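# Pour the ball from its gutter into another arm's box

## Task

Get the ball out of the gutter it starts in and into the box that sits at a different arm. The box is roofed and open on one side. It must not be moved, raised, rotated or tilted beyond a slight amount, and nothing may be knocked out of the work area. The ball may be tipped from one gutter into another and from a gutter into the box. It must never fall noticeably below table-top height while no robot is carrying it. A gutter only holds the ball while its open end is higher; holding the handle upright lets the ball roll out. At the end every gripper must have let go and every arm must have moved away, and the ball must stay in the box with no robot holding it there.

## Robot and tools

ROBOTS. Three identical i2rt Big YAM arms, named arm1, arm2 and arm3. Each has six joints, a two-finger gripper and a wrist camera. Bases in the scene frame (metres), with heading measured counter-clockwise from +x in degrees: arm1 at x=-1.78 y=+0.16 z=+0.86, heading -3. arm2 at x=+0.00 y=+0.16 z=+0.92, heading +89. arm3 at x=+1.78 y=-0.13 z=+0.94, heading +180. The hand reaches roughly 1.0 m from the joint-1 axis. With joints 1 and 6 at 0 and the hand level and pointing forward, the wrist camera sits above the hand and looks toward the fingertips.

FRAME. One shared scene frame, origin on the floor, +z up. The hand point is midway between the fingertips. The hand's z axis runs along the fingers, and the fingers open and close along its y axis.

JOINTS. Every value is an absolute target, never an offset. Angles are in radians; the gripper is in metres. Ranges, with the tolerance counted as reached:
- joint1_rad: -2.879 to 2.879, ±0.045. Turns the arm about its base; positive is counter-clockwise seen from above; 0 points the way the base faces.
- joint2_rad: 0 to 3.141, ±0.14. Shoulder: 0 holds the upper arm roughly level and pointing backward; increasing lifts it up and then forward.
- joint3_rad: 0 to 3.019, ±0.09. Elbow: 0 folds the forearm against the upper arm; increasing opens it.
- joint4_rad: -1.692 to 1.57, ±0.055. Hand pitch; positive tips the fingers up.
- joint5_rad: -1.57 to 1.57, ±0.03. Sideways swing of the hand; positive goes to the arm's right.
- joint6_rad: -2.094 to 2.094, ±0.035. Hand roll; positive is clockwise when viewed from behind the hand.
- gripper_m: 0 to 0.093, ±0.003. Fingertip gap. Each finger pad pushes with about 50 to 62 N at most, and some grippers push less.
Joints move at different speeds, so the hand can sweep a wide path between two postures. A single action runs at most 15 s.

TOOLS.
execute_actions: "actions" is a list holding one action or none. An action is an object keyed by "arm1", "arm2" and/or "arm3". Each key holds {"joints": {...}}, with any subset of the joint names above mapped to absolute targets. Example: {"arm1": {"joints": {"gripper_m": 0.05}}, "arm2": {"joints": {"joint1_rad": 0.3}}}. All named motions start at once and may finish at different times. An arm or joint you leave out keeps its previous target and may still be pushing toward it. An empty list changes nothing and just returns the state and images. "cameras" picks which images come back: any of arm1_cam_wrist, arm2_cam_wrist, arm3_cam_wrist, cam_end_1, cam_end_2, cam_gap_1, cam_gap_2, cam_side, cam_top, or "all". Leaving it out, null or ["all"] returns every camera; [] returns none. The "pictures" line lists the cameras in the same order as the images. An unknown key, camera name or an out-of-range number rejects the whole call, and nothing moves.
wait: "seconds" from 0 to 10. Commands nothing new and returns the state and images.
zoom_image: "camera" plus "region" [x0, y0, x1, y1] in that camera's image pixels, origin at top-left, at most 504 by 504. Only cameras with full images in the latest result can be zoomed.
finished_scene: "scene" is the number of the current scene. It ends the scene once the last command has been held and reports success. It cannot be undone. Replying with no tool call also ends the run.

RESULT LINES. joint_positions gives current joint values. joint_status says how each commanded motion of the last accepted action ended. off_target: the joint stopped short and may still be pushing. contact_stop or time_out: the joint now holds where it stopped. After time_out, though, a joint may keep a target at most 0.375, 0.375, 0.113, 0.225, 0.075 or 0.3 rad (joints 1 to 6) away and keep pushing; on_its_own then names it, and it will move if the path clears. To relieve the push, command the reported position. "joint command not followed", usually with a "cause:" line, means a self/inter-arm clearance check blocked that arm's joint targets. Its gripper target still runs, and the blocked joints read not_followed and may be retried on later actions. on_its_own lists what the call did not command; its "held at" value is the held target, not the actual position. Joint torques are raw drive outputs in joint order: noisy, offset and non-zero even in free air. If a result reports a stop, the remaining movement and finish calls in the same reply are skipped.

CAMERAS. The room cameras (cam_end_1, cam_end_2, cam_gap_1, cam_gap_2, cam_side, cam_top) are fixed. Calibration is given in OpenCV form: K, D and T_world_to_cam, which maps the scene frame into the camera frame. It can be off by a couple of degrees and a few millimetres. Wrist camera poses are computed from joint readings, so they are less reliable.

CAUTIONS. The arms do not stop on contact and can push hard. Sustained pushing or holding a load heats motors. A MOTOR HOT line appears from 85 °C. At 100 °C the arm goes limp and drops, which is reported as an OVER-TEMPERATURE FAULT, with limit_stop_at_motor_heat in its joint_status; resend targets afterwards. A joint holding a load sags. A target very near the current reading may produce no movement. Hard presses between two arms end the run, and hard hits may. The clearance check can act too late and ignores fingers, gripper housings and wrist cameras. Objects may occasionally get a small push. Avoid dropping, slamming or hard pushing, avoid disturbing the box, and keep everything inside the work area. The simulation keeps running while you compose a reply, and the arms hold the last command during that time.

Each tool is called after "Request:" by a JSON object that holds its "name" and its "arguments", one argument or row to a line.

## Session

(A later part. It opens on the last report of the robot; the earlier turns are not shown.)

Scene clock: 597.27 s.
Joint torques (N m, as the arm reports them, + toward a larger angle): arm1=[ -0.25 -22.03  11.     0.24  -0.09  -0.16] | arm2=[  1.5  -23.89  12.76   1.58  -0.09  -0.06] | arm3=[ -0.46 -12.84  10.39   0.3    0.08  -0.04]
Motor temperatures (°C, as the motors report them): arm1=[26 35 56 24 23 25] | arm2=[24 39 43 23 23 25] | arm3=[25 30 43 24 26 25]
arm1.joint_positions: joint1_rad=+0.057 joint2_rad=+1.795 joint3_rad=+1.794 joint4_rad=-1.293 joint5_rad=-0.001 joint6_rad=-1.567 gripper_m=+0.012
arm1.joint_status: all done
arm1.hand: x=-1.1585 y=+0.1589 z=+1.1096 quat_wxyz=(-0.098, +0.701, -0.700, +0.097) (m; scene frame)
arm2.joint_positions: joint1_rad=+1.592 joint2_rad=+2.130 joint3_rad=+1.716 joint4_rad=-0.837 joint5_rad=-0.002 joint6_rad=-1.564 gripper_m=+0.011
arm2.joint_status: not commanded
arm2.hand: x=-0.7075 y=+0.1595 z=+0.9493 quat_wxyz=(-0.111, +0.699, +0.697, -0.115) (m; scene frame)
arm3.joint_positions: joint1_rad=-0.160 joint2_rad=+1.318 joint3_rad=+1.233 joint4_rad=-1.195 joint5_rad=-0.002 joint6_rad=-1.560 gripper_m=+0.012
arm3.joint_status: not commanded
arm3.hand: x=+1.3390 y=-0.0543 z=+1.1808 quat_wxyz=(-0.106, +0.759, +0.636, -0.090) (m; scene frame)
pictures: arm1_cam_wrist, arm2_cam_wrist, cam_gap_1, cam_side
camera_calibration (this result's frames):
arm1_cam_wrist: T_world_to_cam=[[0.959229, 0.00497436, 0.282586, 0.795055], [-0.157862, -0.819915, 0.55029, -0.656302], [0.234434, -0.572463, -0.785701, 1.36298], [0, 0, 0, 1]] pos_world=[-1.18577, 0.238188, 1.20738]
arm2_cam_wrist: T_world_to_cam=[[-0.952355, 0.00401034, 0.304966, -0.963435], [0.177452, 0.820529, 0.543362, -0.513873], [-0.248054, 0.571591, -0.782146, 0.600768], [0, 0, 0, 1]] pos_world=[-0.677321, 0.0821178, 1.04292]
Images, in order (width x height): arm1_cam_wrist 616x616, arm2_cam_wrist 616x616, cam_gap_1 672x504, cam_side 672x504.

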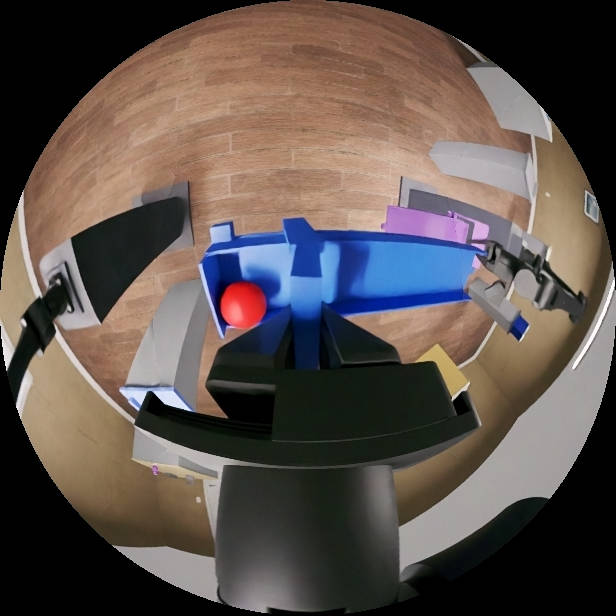

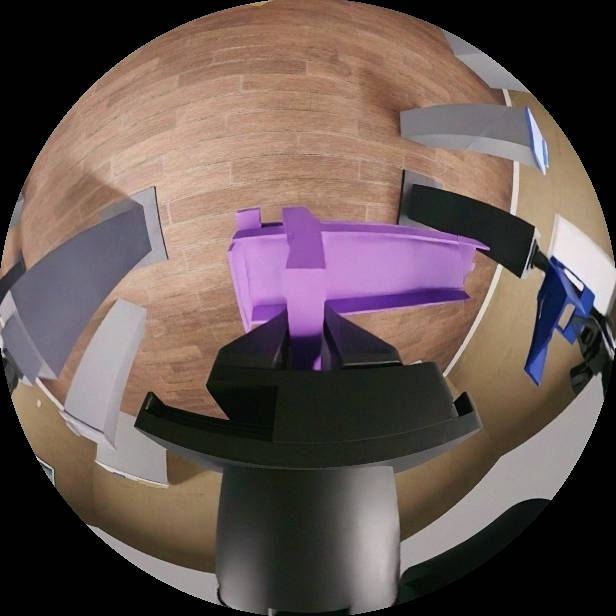

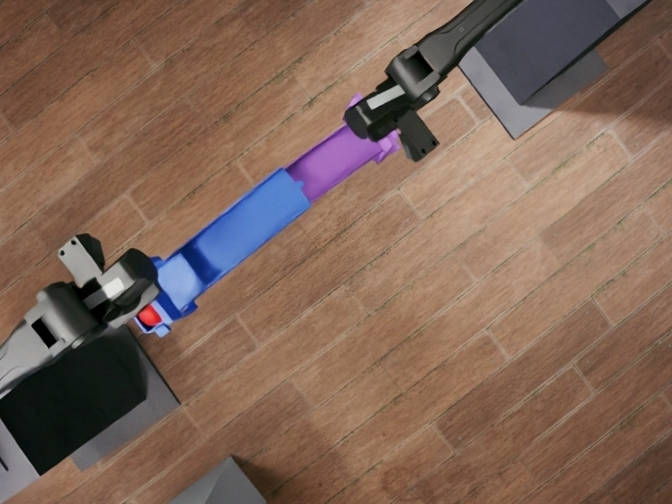

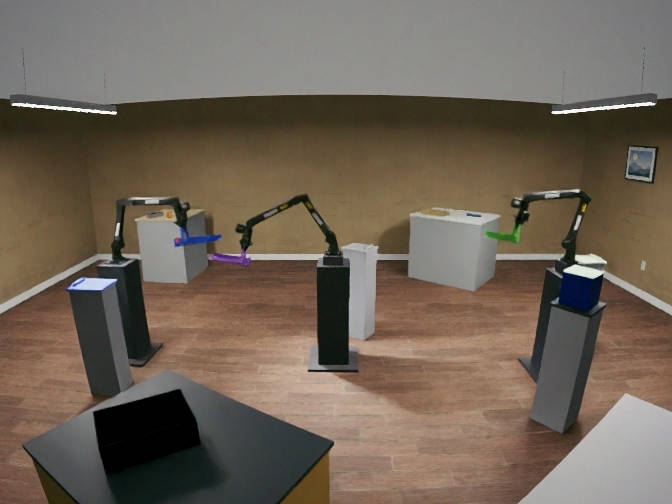

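Request:
{"name": "execute_actions", "arguments": {
  "actions": [
    {"arm1":{"joints":{"joint1_rad":0.10}},"arm2":{"joints":{"joint2_rad":2.31,"joint3_rad":2.10,"joint4_rad":-0.955}}}
  ],
  "cameras": ["arm1_cam_wrist","cam_side","cam_gap_1"]
}}

Request:
{"name": "zoom_image", "arguments": {
  "camera": "cam_side",
  "region": [150, 190, 290, 295]
}}

Request:
{"name": "zoom_image", "arguments": {
  "camera": "cam_gap_1",
  "region": [200, 80, 460, 275]
}}

Scene clock: 670.73 s.
Joint torques (N m, as the arm reports them, + toward a larger angle): arm1=[ -0.81 -22.09  10.97   0.25  -0.09  -0.15] | arm2=[  1.45 -25.68  15.5    0.52  -0.09  -0.06] | arm3=[ -0.04 -13.05  10.23   0.68   0.04  -0.06]
Motor temperatures (°C, as the motors report them): arm1=[26 36 57 24 23 25] | arm2=[24 41 44 23 23 25] | arm3=[25 30 44 24 26 25]
arm1.joint_positions: joint1_rad=+0.101 joint2_rad=+1.795 joint3_rad=+1.794 joint4_rad=-1.293 joint5_rad=-0.001 joint6_rad=-1.567 gripper_m=+0.012
arm1.joint_status: all done
arm1.hand: x=-1.1593 y=+0.1866 z=+1.1096 quat_wxyz=(-0.100, +0.716, -0.684, +0.095) (m; scene frame)
arm2.joint_positions: joint1_rad=+1.592 joint2_rad=+2.319 joint3_rad=+2.049 joint4_rad=-0.944 joint5_rad=-0.002 joint6_rad=-1.564 gripper_m=+0.011
arm2.joint_status: all done
arm2.hand: x=-0.7832 y=+0.1592 z=+0.9503 quat_wxyz=(-0.124, +0.697, +0.695, -0.128) (m; scene frame)
arm3.joint_positions: joint1_rad=-0.160 joint2_rad=+1.318 joint3_rad=+1.233 joint4_rad=-1.195 joint5_rad=-0.002 joint6_rad=-1.560 gripper_m=+0.012
arm3.joint_status: not commanded
arm3.hand: x=+1.3390 y=-0.0543 z=+1.1808 quat_wxyz=(-0.106, +0.759, +0.636, -0.090) (m; scene frame)
pictures: arm1_cam_wrist, cam_gap_1, cam_side
camera_calibration (this result's frames):
arm1_cam_wrist: T_world_to_cam=[[0.958052, 0.0477666, 0.282587, 0.786275], [-0.121122, -0.826145, 0.550285, -0.589928], [0.259743, -0.561429, -0.785704, 1.40631], [0, 0, 0, 1]] pos_world=[-1.19002, 0.264618, 1.20738]
Images, in order (width x height): arm1_cam_wrist 616x616, cam_gap_1 672x504, cam_side 672x504.

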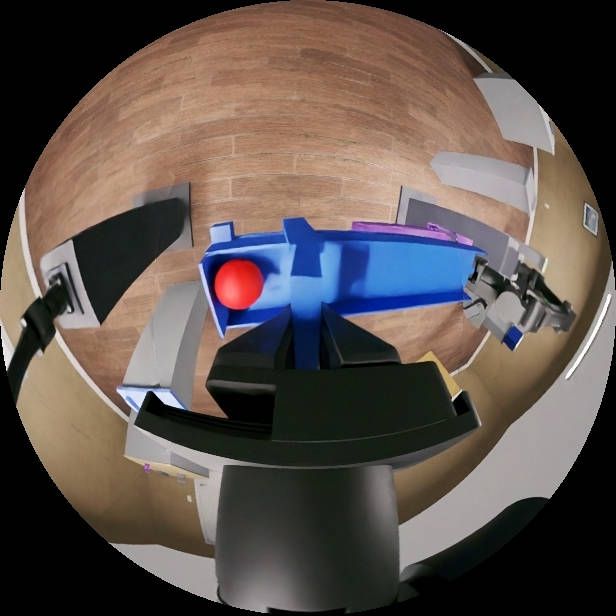

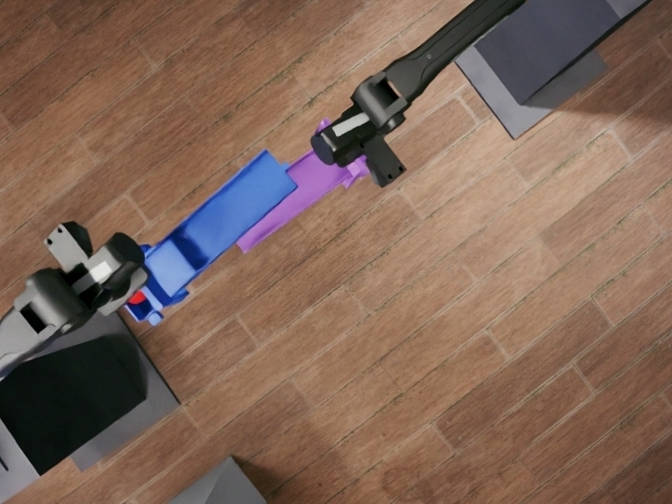

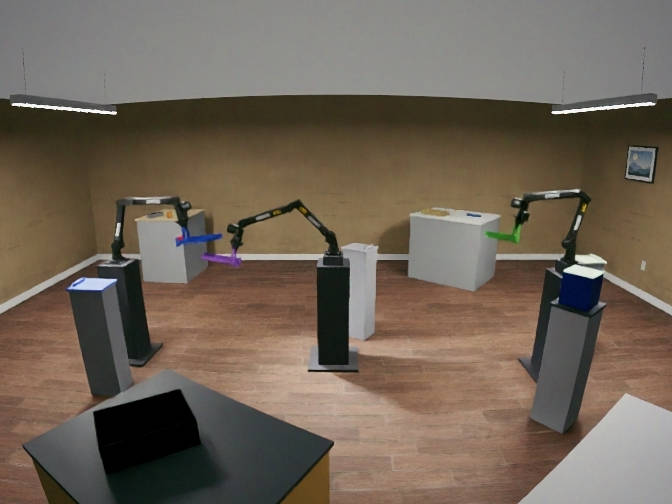

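Region (150, 190, 290, 295) of cam_side's 672x504 image, scaled by 3.600, with more detail than that image has; it fills the top 378 rows of this view, and the rest is white.

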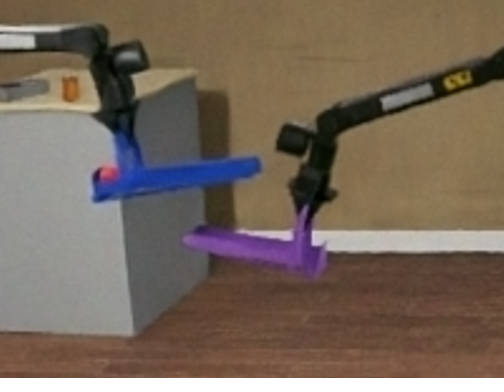

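Region (200, 80, 460, 275) of cam_gap_1's 672x504 image, scaled by 1.938, with more detail than that image has; it fills the top 378 rows of this view, and the rest is white.

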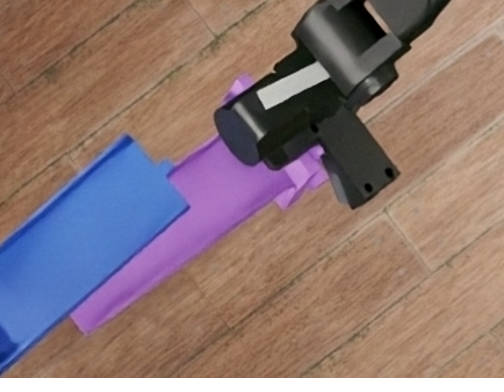

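Request:
{"name": "execute_actions", "arguments": {
  "actions": [
    {"arm1":{"joints":{"joint1_rad":0.088,"joint4_rad":-1.51}}}
  ],
  "cameras": ["cam_side","cam_gap_1"]
}}

Request:
{"name": "execute_actions", "arguments": {
  "actions": [],
  "cameras": ["arm1_cam_wrist","arm2_cam_wrist","cam_side","cam_gap_1"]
}}

Scene clock: 684.13 s.
Joint torques (N m, as the arm reports them, + toward a larger angle): arm1=[ -1.38 -21.58  10.71  -0.22  -0.09  -0.18] | arm2=[  1.4  -25.05  15.45   0.51  -0.09  -0.05] | arm3=[ -0.74 -13.23  10.45   0.53   0.04   0.01]
Motor temperatures (°C, as the motors report them): arm1=[26 36 57 24 23 25] | arm2=[24 42 46 23 23 25] | arm3=[25 30 45 24 26 25]
arm1.joint_positions: joint1_rad=+0.098 joint2_rad=+1.795 joint3_rad=+1.794 joint4_rad=-1.499 joint5_rad=-0.001 joint6_rad=-1.567 gripper_m=+0.012
arm1.joint_status: all done
arm1.hand: x=-1.2091 y=+0.1822 z=+1.1008 quat_wxyz=(-0.026, +0.721, -0.692, +0.024) (m; scene frame)
arm2.joint_positions: joint1_rad=+1.592 joint2_rad=+2.319 joint3_rad=+2.049 joint4_rad=-0.944 joint5_rad=-0.002 joint6_rad=-1.564 gripper_m=+0.011
arm2.joint_status: not commanded
arm2.hand: x=-0.7832 y=+0.1592 z=+0.9503 quat_wxyz=(-0.124, +0.697, +0.695, -0.128) (m; scene frame)
arm3.joint_positions: joint1_rad=-0.160 joint2_rad=+1.318 joint3_rad=+1.233 joint4_rad=-1.195 joint5_rad=-0.002 joint6_rad=-1.560 gripper_m=+0.012
arm3.joint_status: not commanded
arm3.hand: x=+1.3390 y=-0.0543 z=+1.1808 quat_wxyz=(-0.106, +0.759, +0.636, -0.090) (m; scene frame)
pictures: cam_gap_1, cam_side
Images, in order (width x height): cam_gap_1 672x504, cam_side 672x504.

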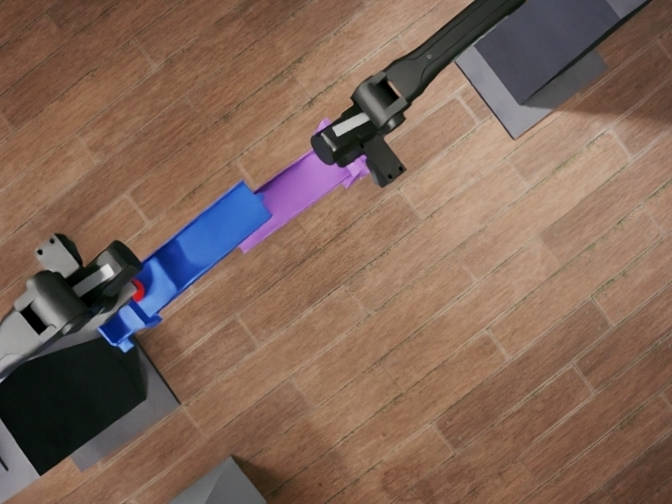

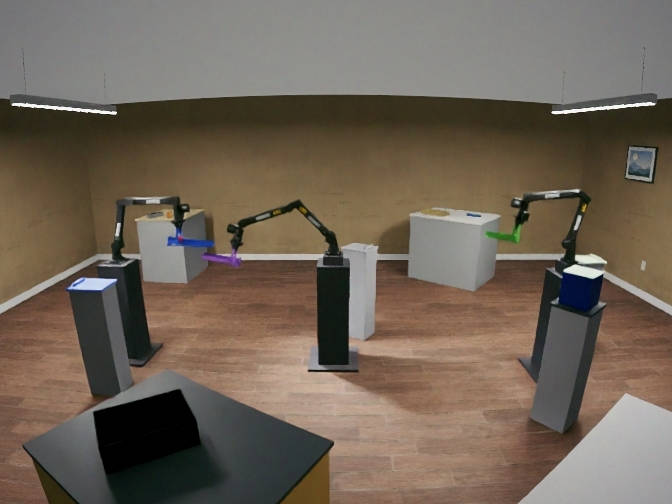

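Scene clock: 684.13 s.
Joint torques (N m, as the arm reports them, + toward a larger angle): arm1=[ -1.38 -21.58  10.71  -0.22  -0.09  -0.18] | arm2=[  1.4  -25.05  15.45   0.51  -0.09  -0.05] | arm3=[ -0.74 -13.23  10.45   0.53   0.04   0.01]
Motor temperatures (°C, as the motors report them): arm1=[26 36 57 24 23 25] | arm2=[24 42 46 23 23 25] | arm3=[25 30 45 24 26 25]
arm1.joint_positions: joint1_rad=+0.098 joint2_rad=+1.795 joint3_rad=+1.794 joint4_rad=-1.499 joint5_rad=-0.001 joint6_rad=-1.567 gripper_m=+0.012
arm1.joint_status: all done
arm1.hand: x=-1.2091 y=+0.1822 z=+1.1008 quat_wxyz=(-0.026, +0.721, -0.692, +0.024) (m; scene frame)
arm2.joint_positions: joint1_rad=+1.592 joint2_rad=+2.319 joint3_rad=+2.049 joint4_rad=-0.944 joint5_rad=-0.002 joint6_rad=-1.564 gripper_m=+0.011
arm2.joint_status: not commanded
arm2.hand: x=-0.7832 y=+0.1592 z=+0.9503 quat_wxyz=(-0.124, +0.697, +0.695, -0.128) (m; scene frame)
arm3.joint_positions: joint1_rad=-0.160 joint2_rad=+1.318 joint3_rad=+1.233 joint4_rad=-1.195 joint5_rad=-0.002 joint6_rad=-1.560 gripper_m=+0.012
arm3.joint_status: not commanded
arm3.hand: x=+1.3390 y=-0.0543 z=+1.1808 quat_wxyz=(-0.106, +0.759, +0.636, -0.090) (m; scene frame)
pictures: arm1_cam_wrist, arm2_cam_wrist, cam_gap_1, cam_side
camera_calibration (this result's frames):
arm1_cam_wrist: T_world_to_cam=[[0.995752, 0.0462112, 0.0796455, 1.10597], [-0.00766356, -0.820361, 0.571795, -0.482373], [0.0917613, -0.569976, -0.816522, 1.24228], [0, 0, 0, 1]] pos_world=[-1.21896, 0.26124, 1.20208]
arm2_cam_wrist: T_world_to_cam=[[-0.94068, 0.00414017, 0.339271, -1.05939], [0.197095, 0.820586, 0.536463, -0.478821], [-0.27618, 0.571508, -0.772725, 0.551971], [0, 0, 0, 1]] pos_world=[-0.749735, 0.0818437, 1.04281]
Images, in order (width x height): arm1_cam_wrist 616x616, arm2_cam_wrist 616x616, cam_gap_1 672x504, cam_side 672x504.

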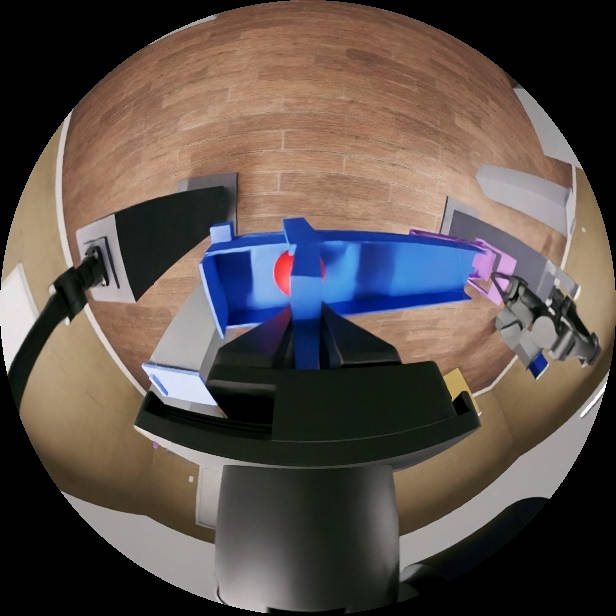

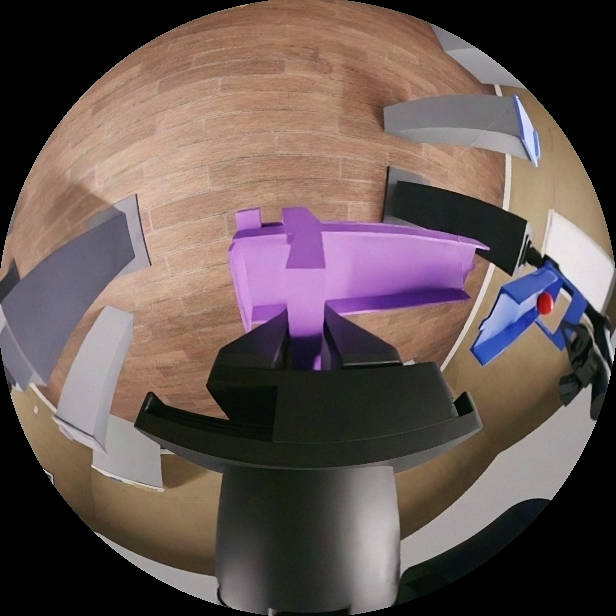

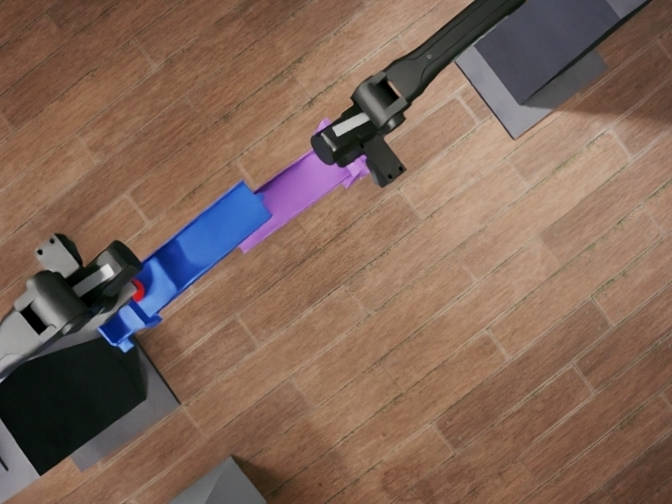

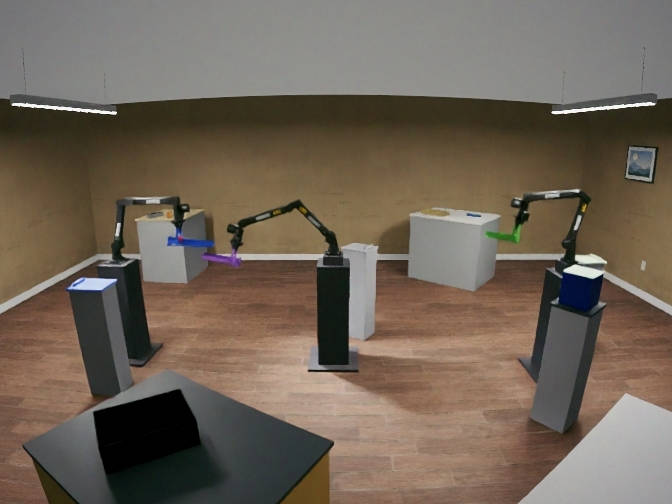

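The ball is rolling. Let me check again.

Request:
{"name": "execute_actions", "arguments": {
  "actions": [],
  "cameras": ["arm1_cam_wrist","arm2_cam_wrist","cam_side","cam_gap_1"]
}}

Scene clock: 687.70 s.
Joint torques (N m, as the arm reports them, + toward a larger angle): arm1=[ -1.59 -21.6   10.69  -0.14  -0.1   -0.17] | arm2=[  1.48 -25.08  15.44   0.63  -0.12  -0.04] | arm3=[  0.07 -13.91  10.24   0.55   0.05  -0.06]
Motor temperatures (°C, as the motors report them): arm1=[26 36 57 24 23 25] | arm2=[24 43 47 23 23 25] | arm3=[25 30 45 24 26 25]
arm1.joint_positions: joint1_rad=+0.098 joint2_rad=+1.795 joint3_rad=+1.794 joint4_rad=-1.501 joint5_rad=-0.001 joint6_rad=-1.567 gripper_m=+0.012
arm1.joint_status: all done
arm1.hand: x=-1.2095 y=+0.1822 z=+1.1008 quat_wxyz=(-0.025, +0.721, -0.692, +0.024) (m; scene frame)
arm2.joint_positions: joint1_rad=+1.592 joint2_rad=+2.319 joint3_rad=+2.049 joint4_rad=-0.948 joint5_rad=-0.001 joint6_rad=-1.566 gripper_m=+0.011
arm2.joint_status: not commanded
arm2.hand: x=-0.7824 y=+0.1596 z=+0.9500 quat_wxyz=(-0.123, +0.697, +0.695, -0.126) (m; scene frame)
arm3.joint_positions: joint1_rad=-0.160 joint2_rad=+1.318 joint3_rad=+1.233 joint4_rad=-1.195 joint5_rad=-0.002 joint6_rad=-1.560 gripper_m=+0.012
arm3.joint_status: not commanded
arm3.hand: x=+1.3390 y=-0.0543 z=+1.1808 quat_wxyz=(-0.106, +0.759, +0.636, -0.090) (m; scene frame)
pictures: arm1_cam_wrist, arm2_cam_wrist, cam_gap_1, cam_side
camera_calibration (this result's frames):
arm1_cam_wrist: T_world_to_cam=[[0.995872, 0.0462167, 0.0781243, 1.10817], [-0.00679191, -0.820321, 0.571863, -0.481404], [0.0905167, -0.570033, -0.81662, 1.24089], [0, 0, 0, 1]] pos_world=[-1.21918, 0.26123, 1.20206]
arm2_cam_wrist: T_world_to_cam=[[-0.941839, 0.00258889, 0.336054, -1.05616], [0.194314, 0.820063, 0.538274, -0.482986], [-0.274192, 0.572268, -0.77287, 0.553287], [0, 0, 0, 1]] pos_world=[-0.749173, 0.0821852, 1.04252]
Images, in order (width x height): arm1_cam_wrist 616x616, arm2_cam_wrist 616x616, cam_gap_1 672x504, cam_side 672x504.

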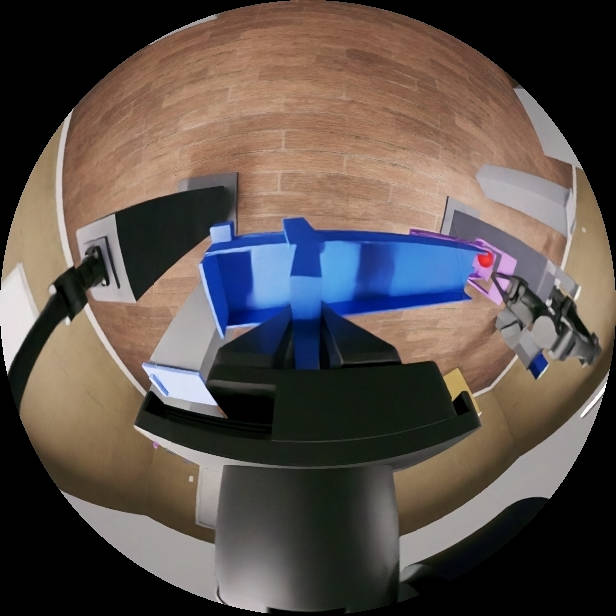

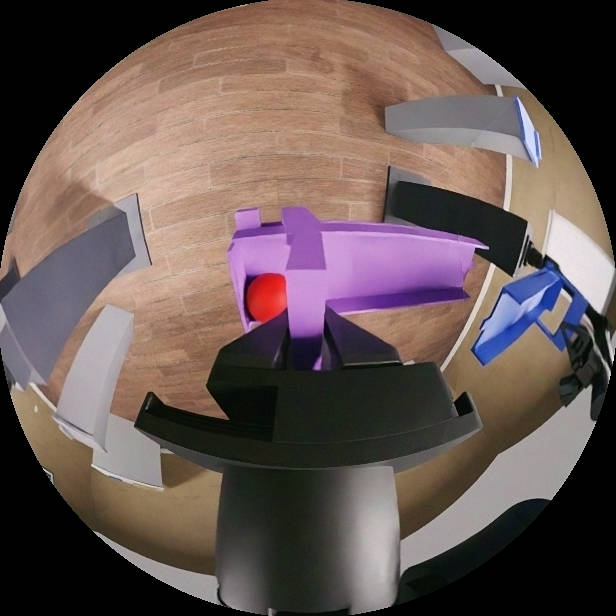

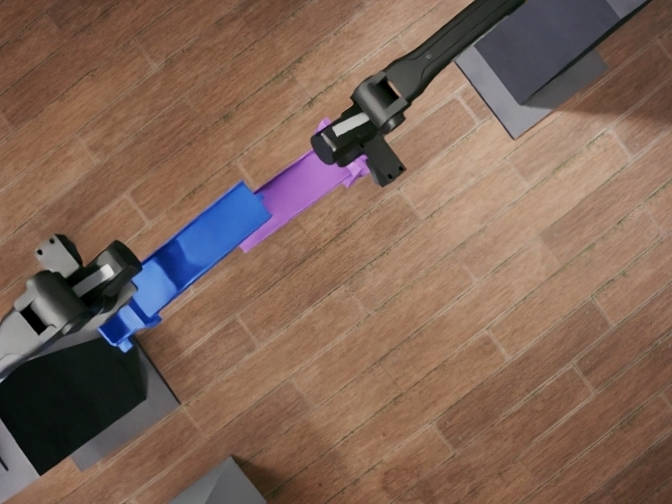

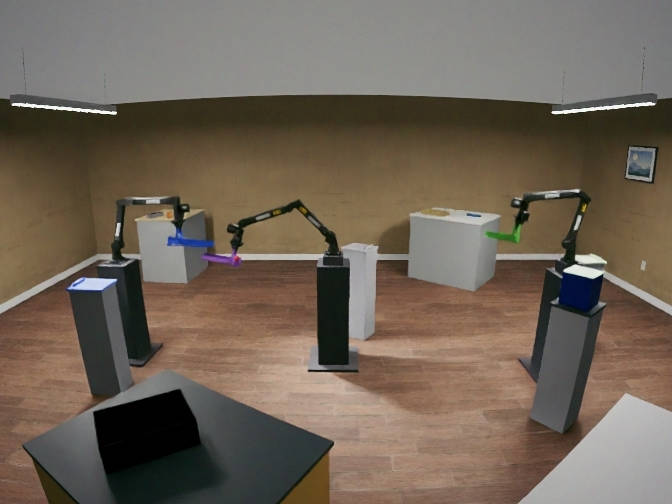

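Request:
{"name": "execute_actions", "arguments": {
  "actions": [
    {"arm1":{"joints":{"joint1_rad":-0.5,"joint4_rad":-1.4}},"arm3":{"joints":{"joint2_rad":2.29,"joint3_rad":2.145,"joint4_rad":-1.0}}}
  ],
  "cameras": ["cam_side","cam_top"]
}}

Request:
{"name": "execute_actions", "arguments": {
  "actions": [
    {"arm1":{"joints":{"joint1_rad":-1.25,"joint4_rad":-1.2}},"arm2":{"joints":{"joint2_rad":1.6,"joint3_rad":1.54,"joint4_rad":-0.92}}}
  ],
  "cameras": ["arm2_cam_wrist","cam_side","cam_top"]
}}

Scene clock: 734.17 s.
Joint torques (N m, as the arm reports them, + toward a larger angle): arm1=[ -1.11 -21.75  10.86   0.71  -0.09  -0.16] | arm2=[  1.49 -25.09  15.45   0.66  -0.12  -0.04] | arm3=[  0.43 -31.06  12.47   0.91   0.01  -0.02]
Motor temperatures (°C, as the motors report them): arm1=[26 36 58 24 23 25] | arm2=[24 44 49 23 23 25] | arm3=[25 31 46 24 26 25]
arm1.joint_positions: joint1_rad=-0.495 joint2_rad=+1.795 joint3_rad=+1.794 joint4_rad=-1.412 joint5_rad=-0.001 joint6_rad=-1.567 gripper_m=+0.012
arm1.joint_status: all done
arm1.hand: x=-1.2737 y=-0.1521 z=+1.1033 quat_wxyz=(-0.039, +0.487, -0.870, +0.068) (m; scene frame)
arm2.joint_positions: joint1_rad=+1.592 joint2_rad=+2.319 joint3_rad=+2.049 joint4_rad=-0.948 joint5_rad=-0.001 joint6_rad=-1.566 gripper_m=+0.011
arm2.joint_status: not commanded
arm2.hand: x=-0.7824 y=+0.1596 z=+0.9500 quat_wxyz=(-0.123, +0.697, +0.695, -0.126) (m; scene frame)
arm3.joint_positions: joint1_rad=-0.160 joint2_rad=+2.331 joint3_rad=+2.082 joint4_rad=-1.008 joint5_rad=-0.002 joint6_rad=-1.560 gripper_m=+0.012
arm3.joint_status: all done
arm3.hand: x=+1.0124 y=+0.0013 z=+0.9609 quat_wxyz=(-0.115, +0.758, +0.635, -0.097) (m; scene frame)
pictures: cam_side, cam_top
Images, in order (width x height): cam_side 672x504, cam_top 672x504.

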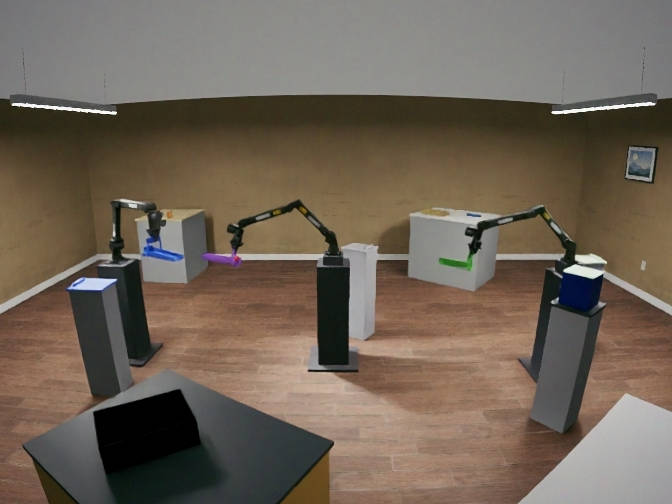

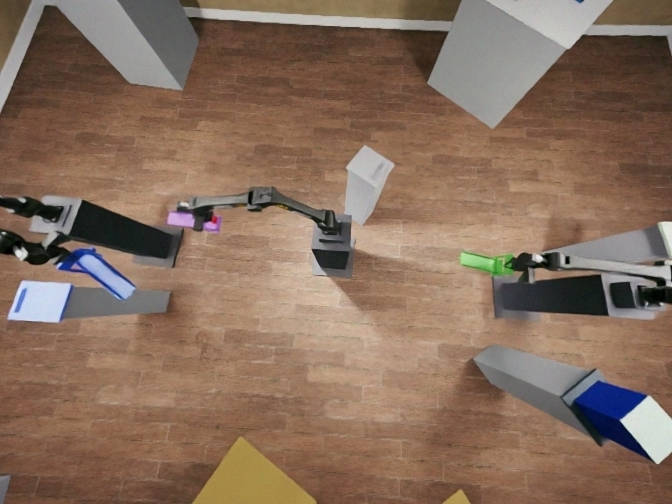

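Scene clock: 735.87 s.
Joint torques (N m, as the arm reports them, + toward a larger angle): arm1=[ -1.04 -22.21  11.12   1.14  -0.09  -0.15] | arm2=[  1.46 -15.73  12.89   1.88  -0.11  -0.02] | arm3=[ -0.5  -30.62  12.56   0.97   0.03   0.  ]
Motor temperatures (°C, as the motors report them): arm1=[26 36 58 24 23 25] | arm2=[24 44 49 23 23 25] | arm3=[25 32 47 24 26 25]
arm1.joint_positions: joint1_rad=-1.245 joint2_rad=+1.795 joint3_rad=+1.794 joint4_rad=-1.215 joint5_rad=-0.001 joint6_rad=-1.567 gripper_m=+0.012
arm1.joint_status: all done
arm1.hand: x=-1.6074 y=-0.4597 z=+1.1155 quat_wxyz=(-0.025, +0.132, -0.975, +0.175) (m; scene frame)
arm2.joint_positions: joint1_rad=+1.592 joint2_rad=+1.605 joint3_rad=+1.526 joint4_rad=-0.936 joint5_rad=-0.001 joint6_rad=-1.566 gripper_m=+0.011
arm2.joint_status: all done
arm2.hand: x=-0.6126 y=+0.1608 z=+1.1881 quat_wxyz=(-0.192, +0.681, +0.679, -0.196) (m; scene frame)
arm3.joint_positions: joint1_rad=-0.160 joint2_rad=+2.331 joint3_rad=+2.082 joint4_rad=-1.008 joint5_rad=-0.002 joint6_rad=-1.560 gripper_m=+0.012
arm3.joint_status: not commanded
arm3.hand: x=+1.0124 y=+0.0013 z=+0.9609 quat_wxyz=(-0.115, +0.758, +0.635, -0.097) (m; scene frame)
pictures: arm2_cam_wrist, cam_side, cam_top
camera_calibration (this result's frames):
arm2_cam_wrist: T_world_to_cam=[[-0.85537, 0.00333744, 0.518007, -1.13958], [0.298612, 0.820291, 0.487804, -0.521291], [-0.423289, 0.571936, -0.702649, 0.608489], [0, 0, 0, 1]] pos_world=[-0.561531, 0.0833968, 1.27215]
Images, in order (width x height): arm2_cam_wrist 616x616, cam_side 672x504, cam_top 672x504.

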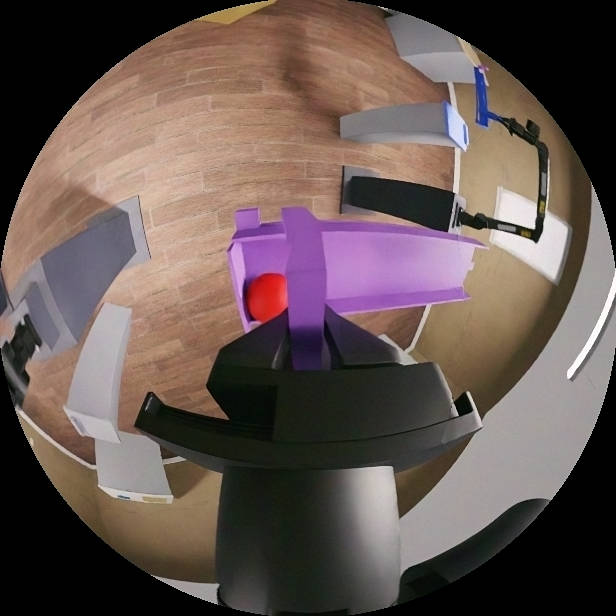

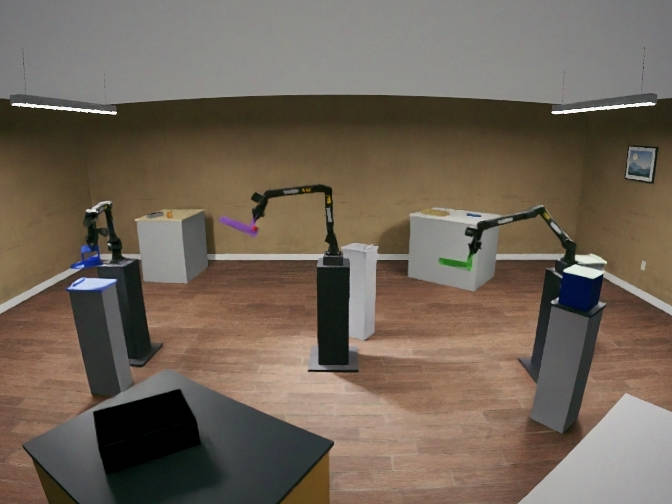

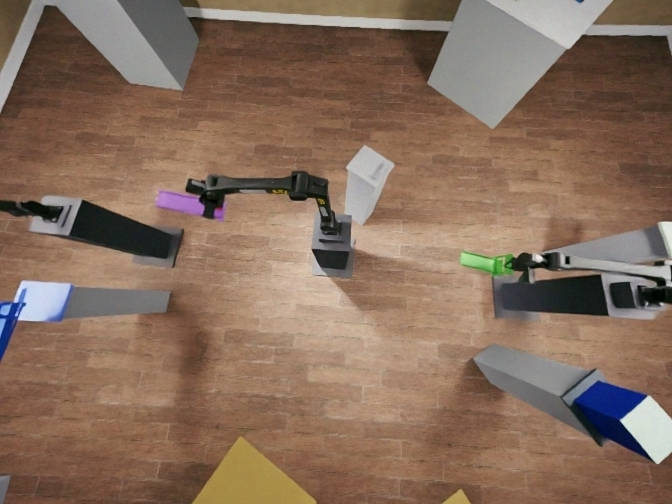

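Request:
{"name": "execute_actions", "arguments": {
  "actions": []
}}

Scene clock: 766.63 s.
Joint torques (N m, as the arm reports them, + toward a larger angle): arm1=[ -0.88 -22.28  11.11   1.13  -0.08  -0.16] | arm2=[  1.46 -15.68  12.69   1.96  -0.11  -0.02] | arm3=[  0.24 -30.86  12.44   1.13   0.06  -0.02]
Motor temperatures (°C, as the motors report them): arm1=[26 37 60 24 23 25] | arm2=[24 40 46 23 23 25] | arm3=[25 40 51 24 26 25]
arm1.joint_positions: joint1_rad=-1.245 joint2_rad=+1.795 joint3_rad=+1.794 joint4_rad=-1.215 joint5_rad=-0.001 joint6_rad=-1.567 gripper_m=+0.012
arm1.joint_status: all done
arm1.hand: x=-1.6074 y=-0.4597 z=+1.1155 quat_wxyz=(-0.025, +0.132, -0.975, +0.175) (m; scene frame)
arm2.joint_positions: joint1_rad=+1.592 joint2_rad=+1.605 joint3_rad=+1.526 joint4_rad=-0.936 joint5_rad=-0.001 joint6_rad=-1.566 gripper_m=+0.011
arm2.joint_status: all done
arm2.hand: x=-0.6126 y=+0.1608 z=+1.1881 quat_wxyz=(-0.192, +0.681, +0.679, -0.196) (m; scene frame)
arm3.joint_positions: joint1_rad=-0.160 joint2_rad=+2.331 joint3_rad=+2.082 joint4_rad=-1.008 joint5_rad=-0.002 joint6_rad=-1.560 gripper_m=+0.012
arm3.joint_status: not commanded
arm3.hand: x=+1.0124 y=+0.0013 z=+0.9609 quat_wxyz=(-0.115, +0.758, +0.635, -0.097) (m; scene frame)
pictures: arm1_cam_wrist, arm2_cam_wrist, arm3_cam_wrist, cam_end_1, cam_end_2, cam_gap_1, cam_gap_2, cam_side, cam_top
camera_calibration (this result's frames):
arm1_cam_wrist: T_world_to_cam=[[0.252872, -0.899472, 0.356379, -0.406487], [-0.843776, -0.0247966, 0.536123, -1.95888], [-0.473391, -0.436274, -0.765223, 0.0207793], [0, 0, 0, 1]] pos_world=[-1.54023, -0.405132, 1.21096]
arm2_cam_wrist: T_world_to_cam=[[-0.85537, 0.00333744, 0.518007, -1.13958], [0.298612, 0.820291, 0.487804, -0.521291], [-0.423289, 0.571936, -0.702649, 0.608489], [0, 0, 0, 1]] pos_world=[-0.561531, 0.0833968, 1.27215]
arm3_cam_wrist: T_world_to_cam=[[-0.938923, 0.181093, 0.292626, 0.669583], [0.320242, 0.77108, 0.550346, -0.846467], [-0.125974, 0.610444, -0.781978, 0.999651], [0, 0, 0, 1]] pos_world=[1.02569, -0.078794, 1.05162]
Images, in order (width x height): arm1_cam_wrist 616x616, arm2_cam_wrist 616x616, arm3_cam_wrist 616x616, cam_end_1 672x504, cam_end_2 672x504, cam_gap_1 672x504, cam_gap_2 672x504, cam_side 672x504, cam_top 672x504.

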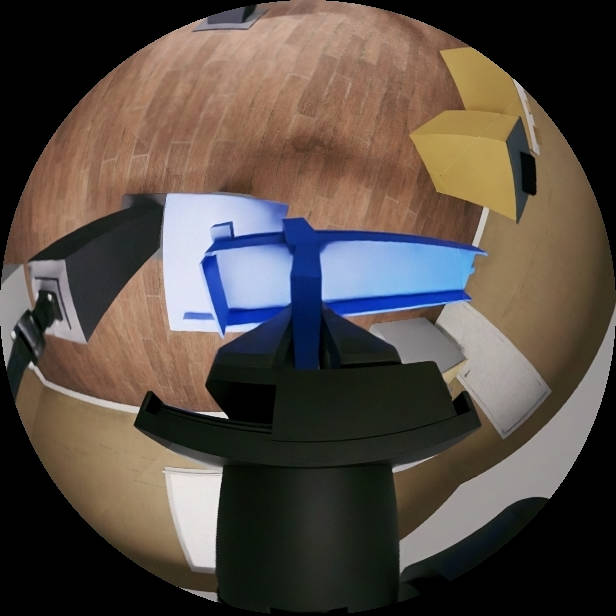

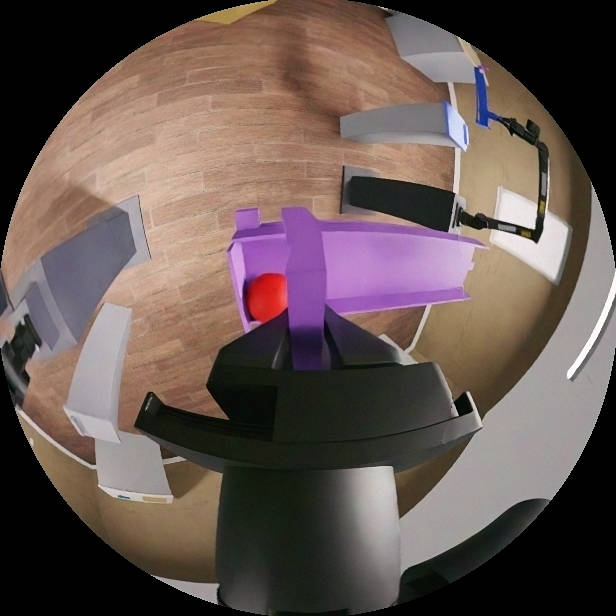

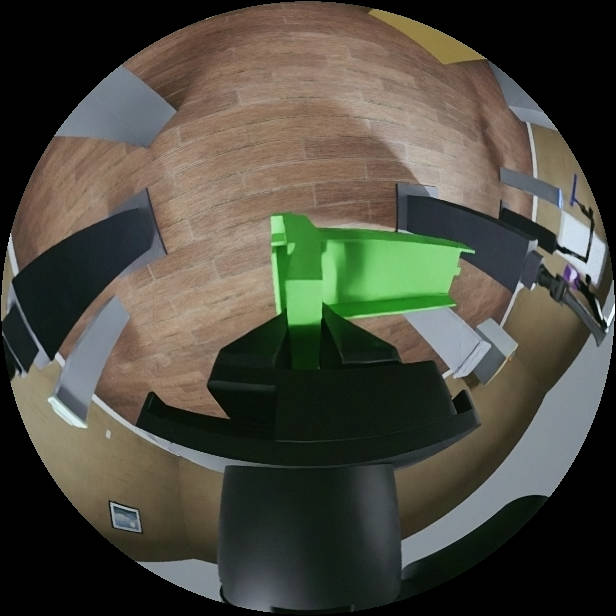

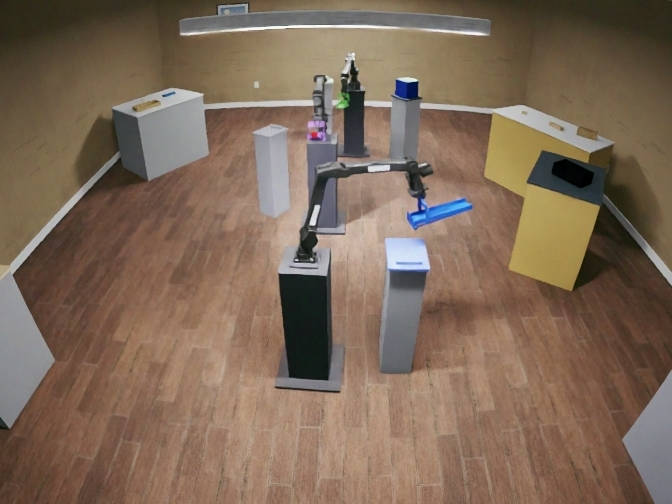

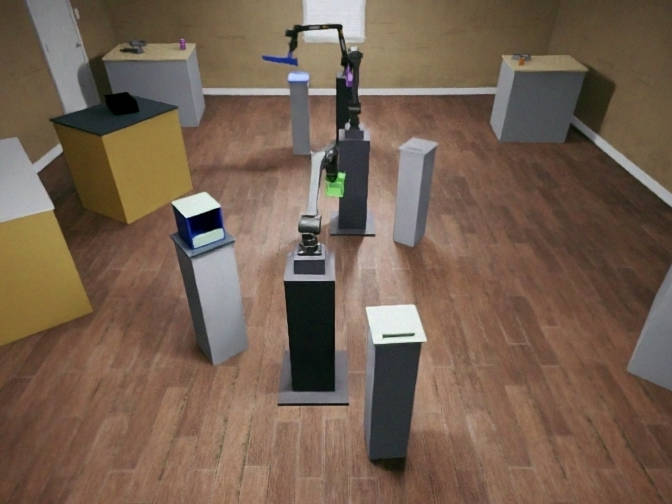

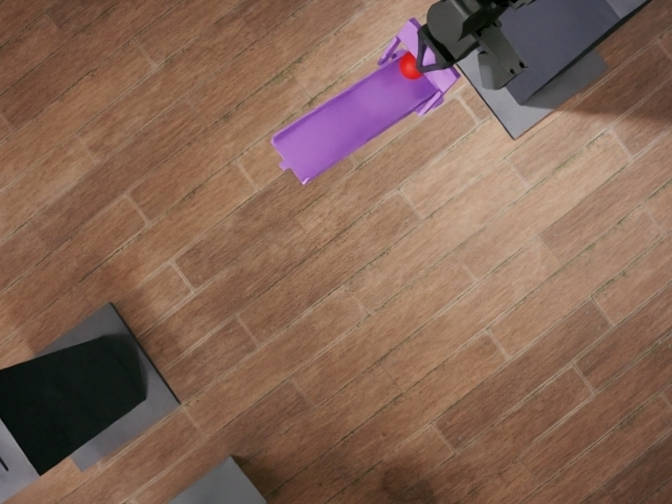

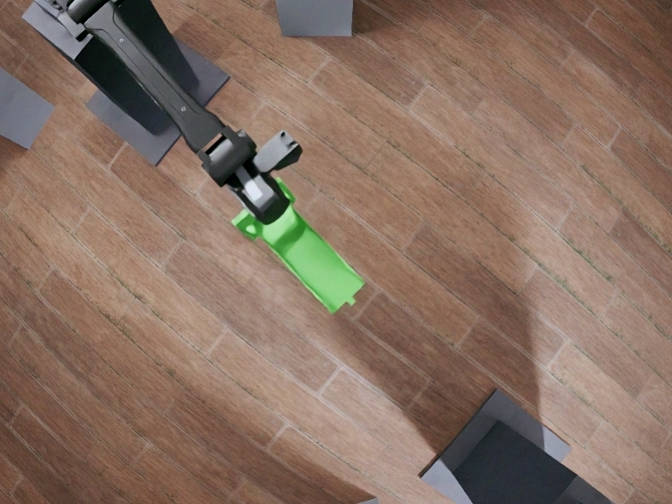

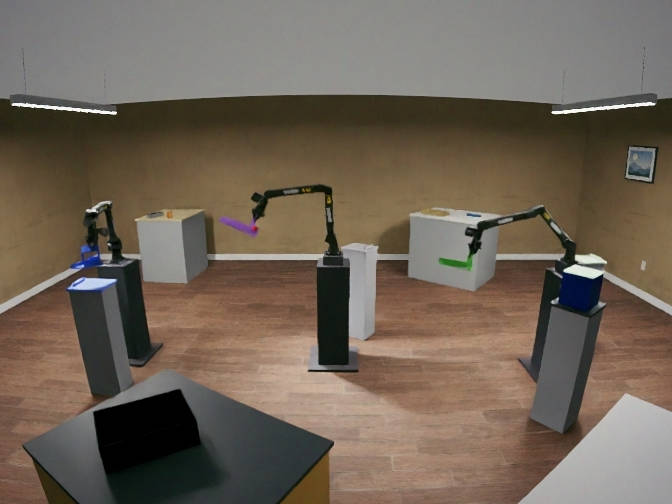

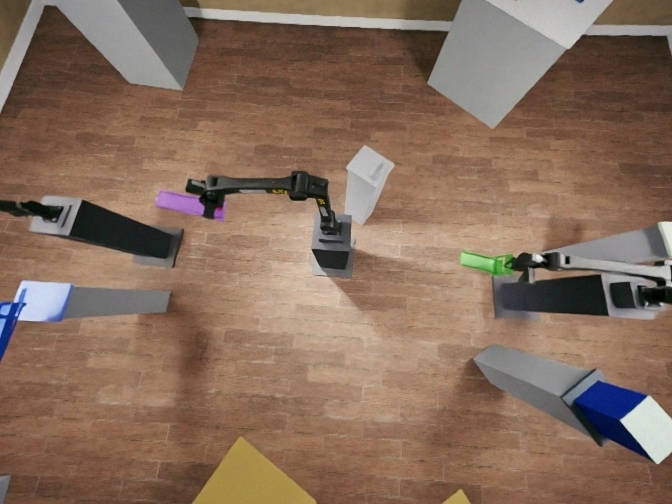

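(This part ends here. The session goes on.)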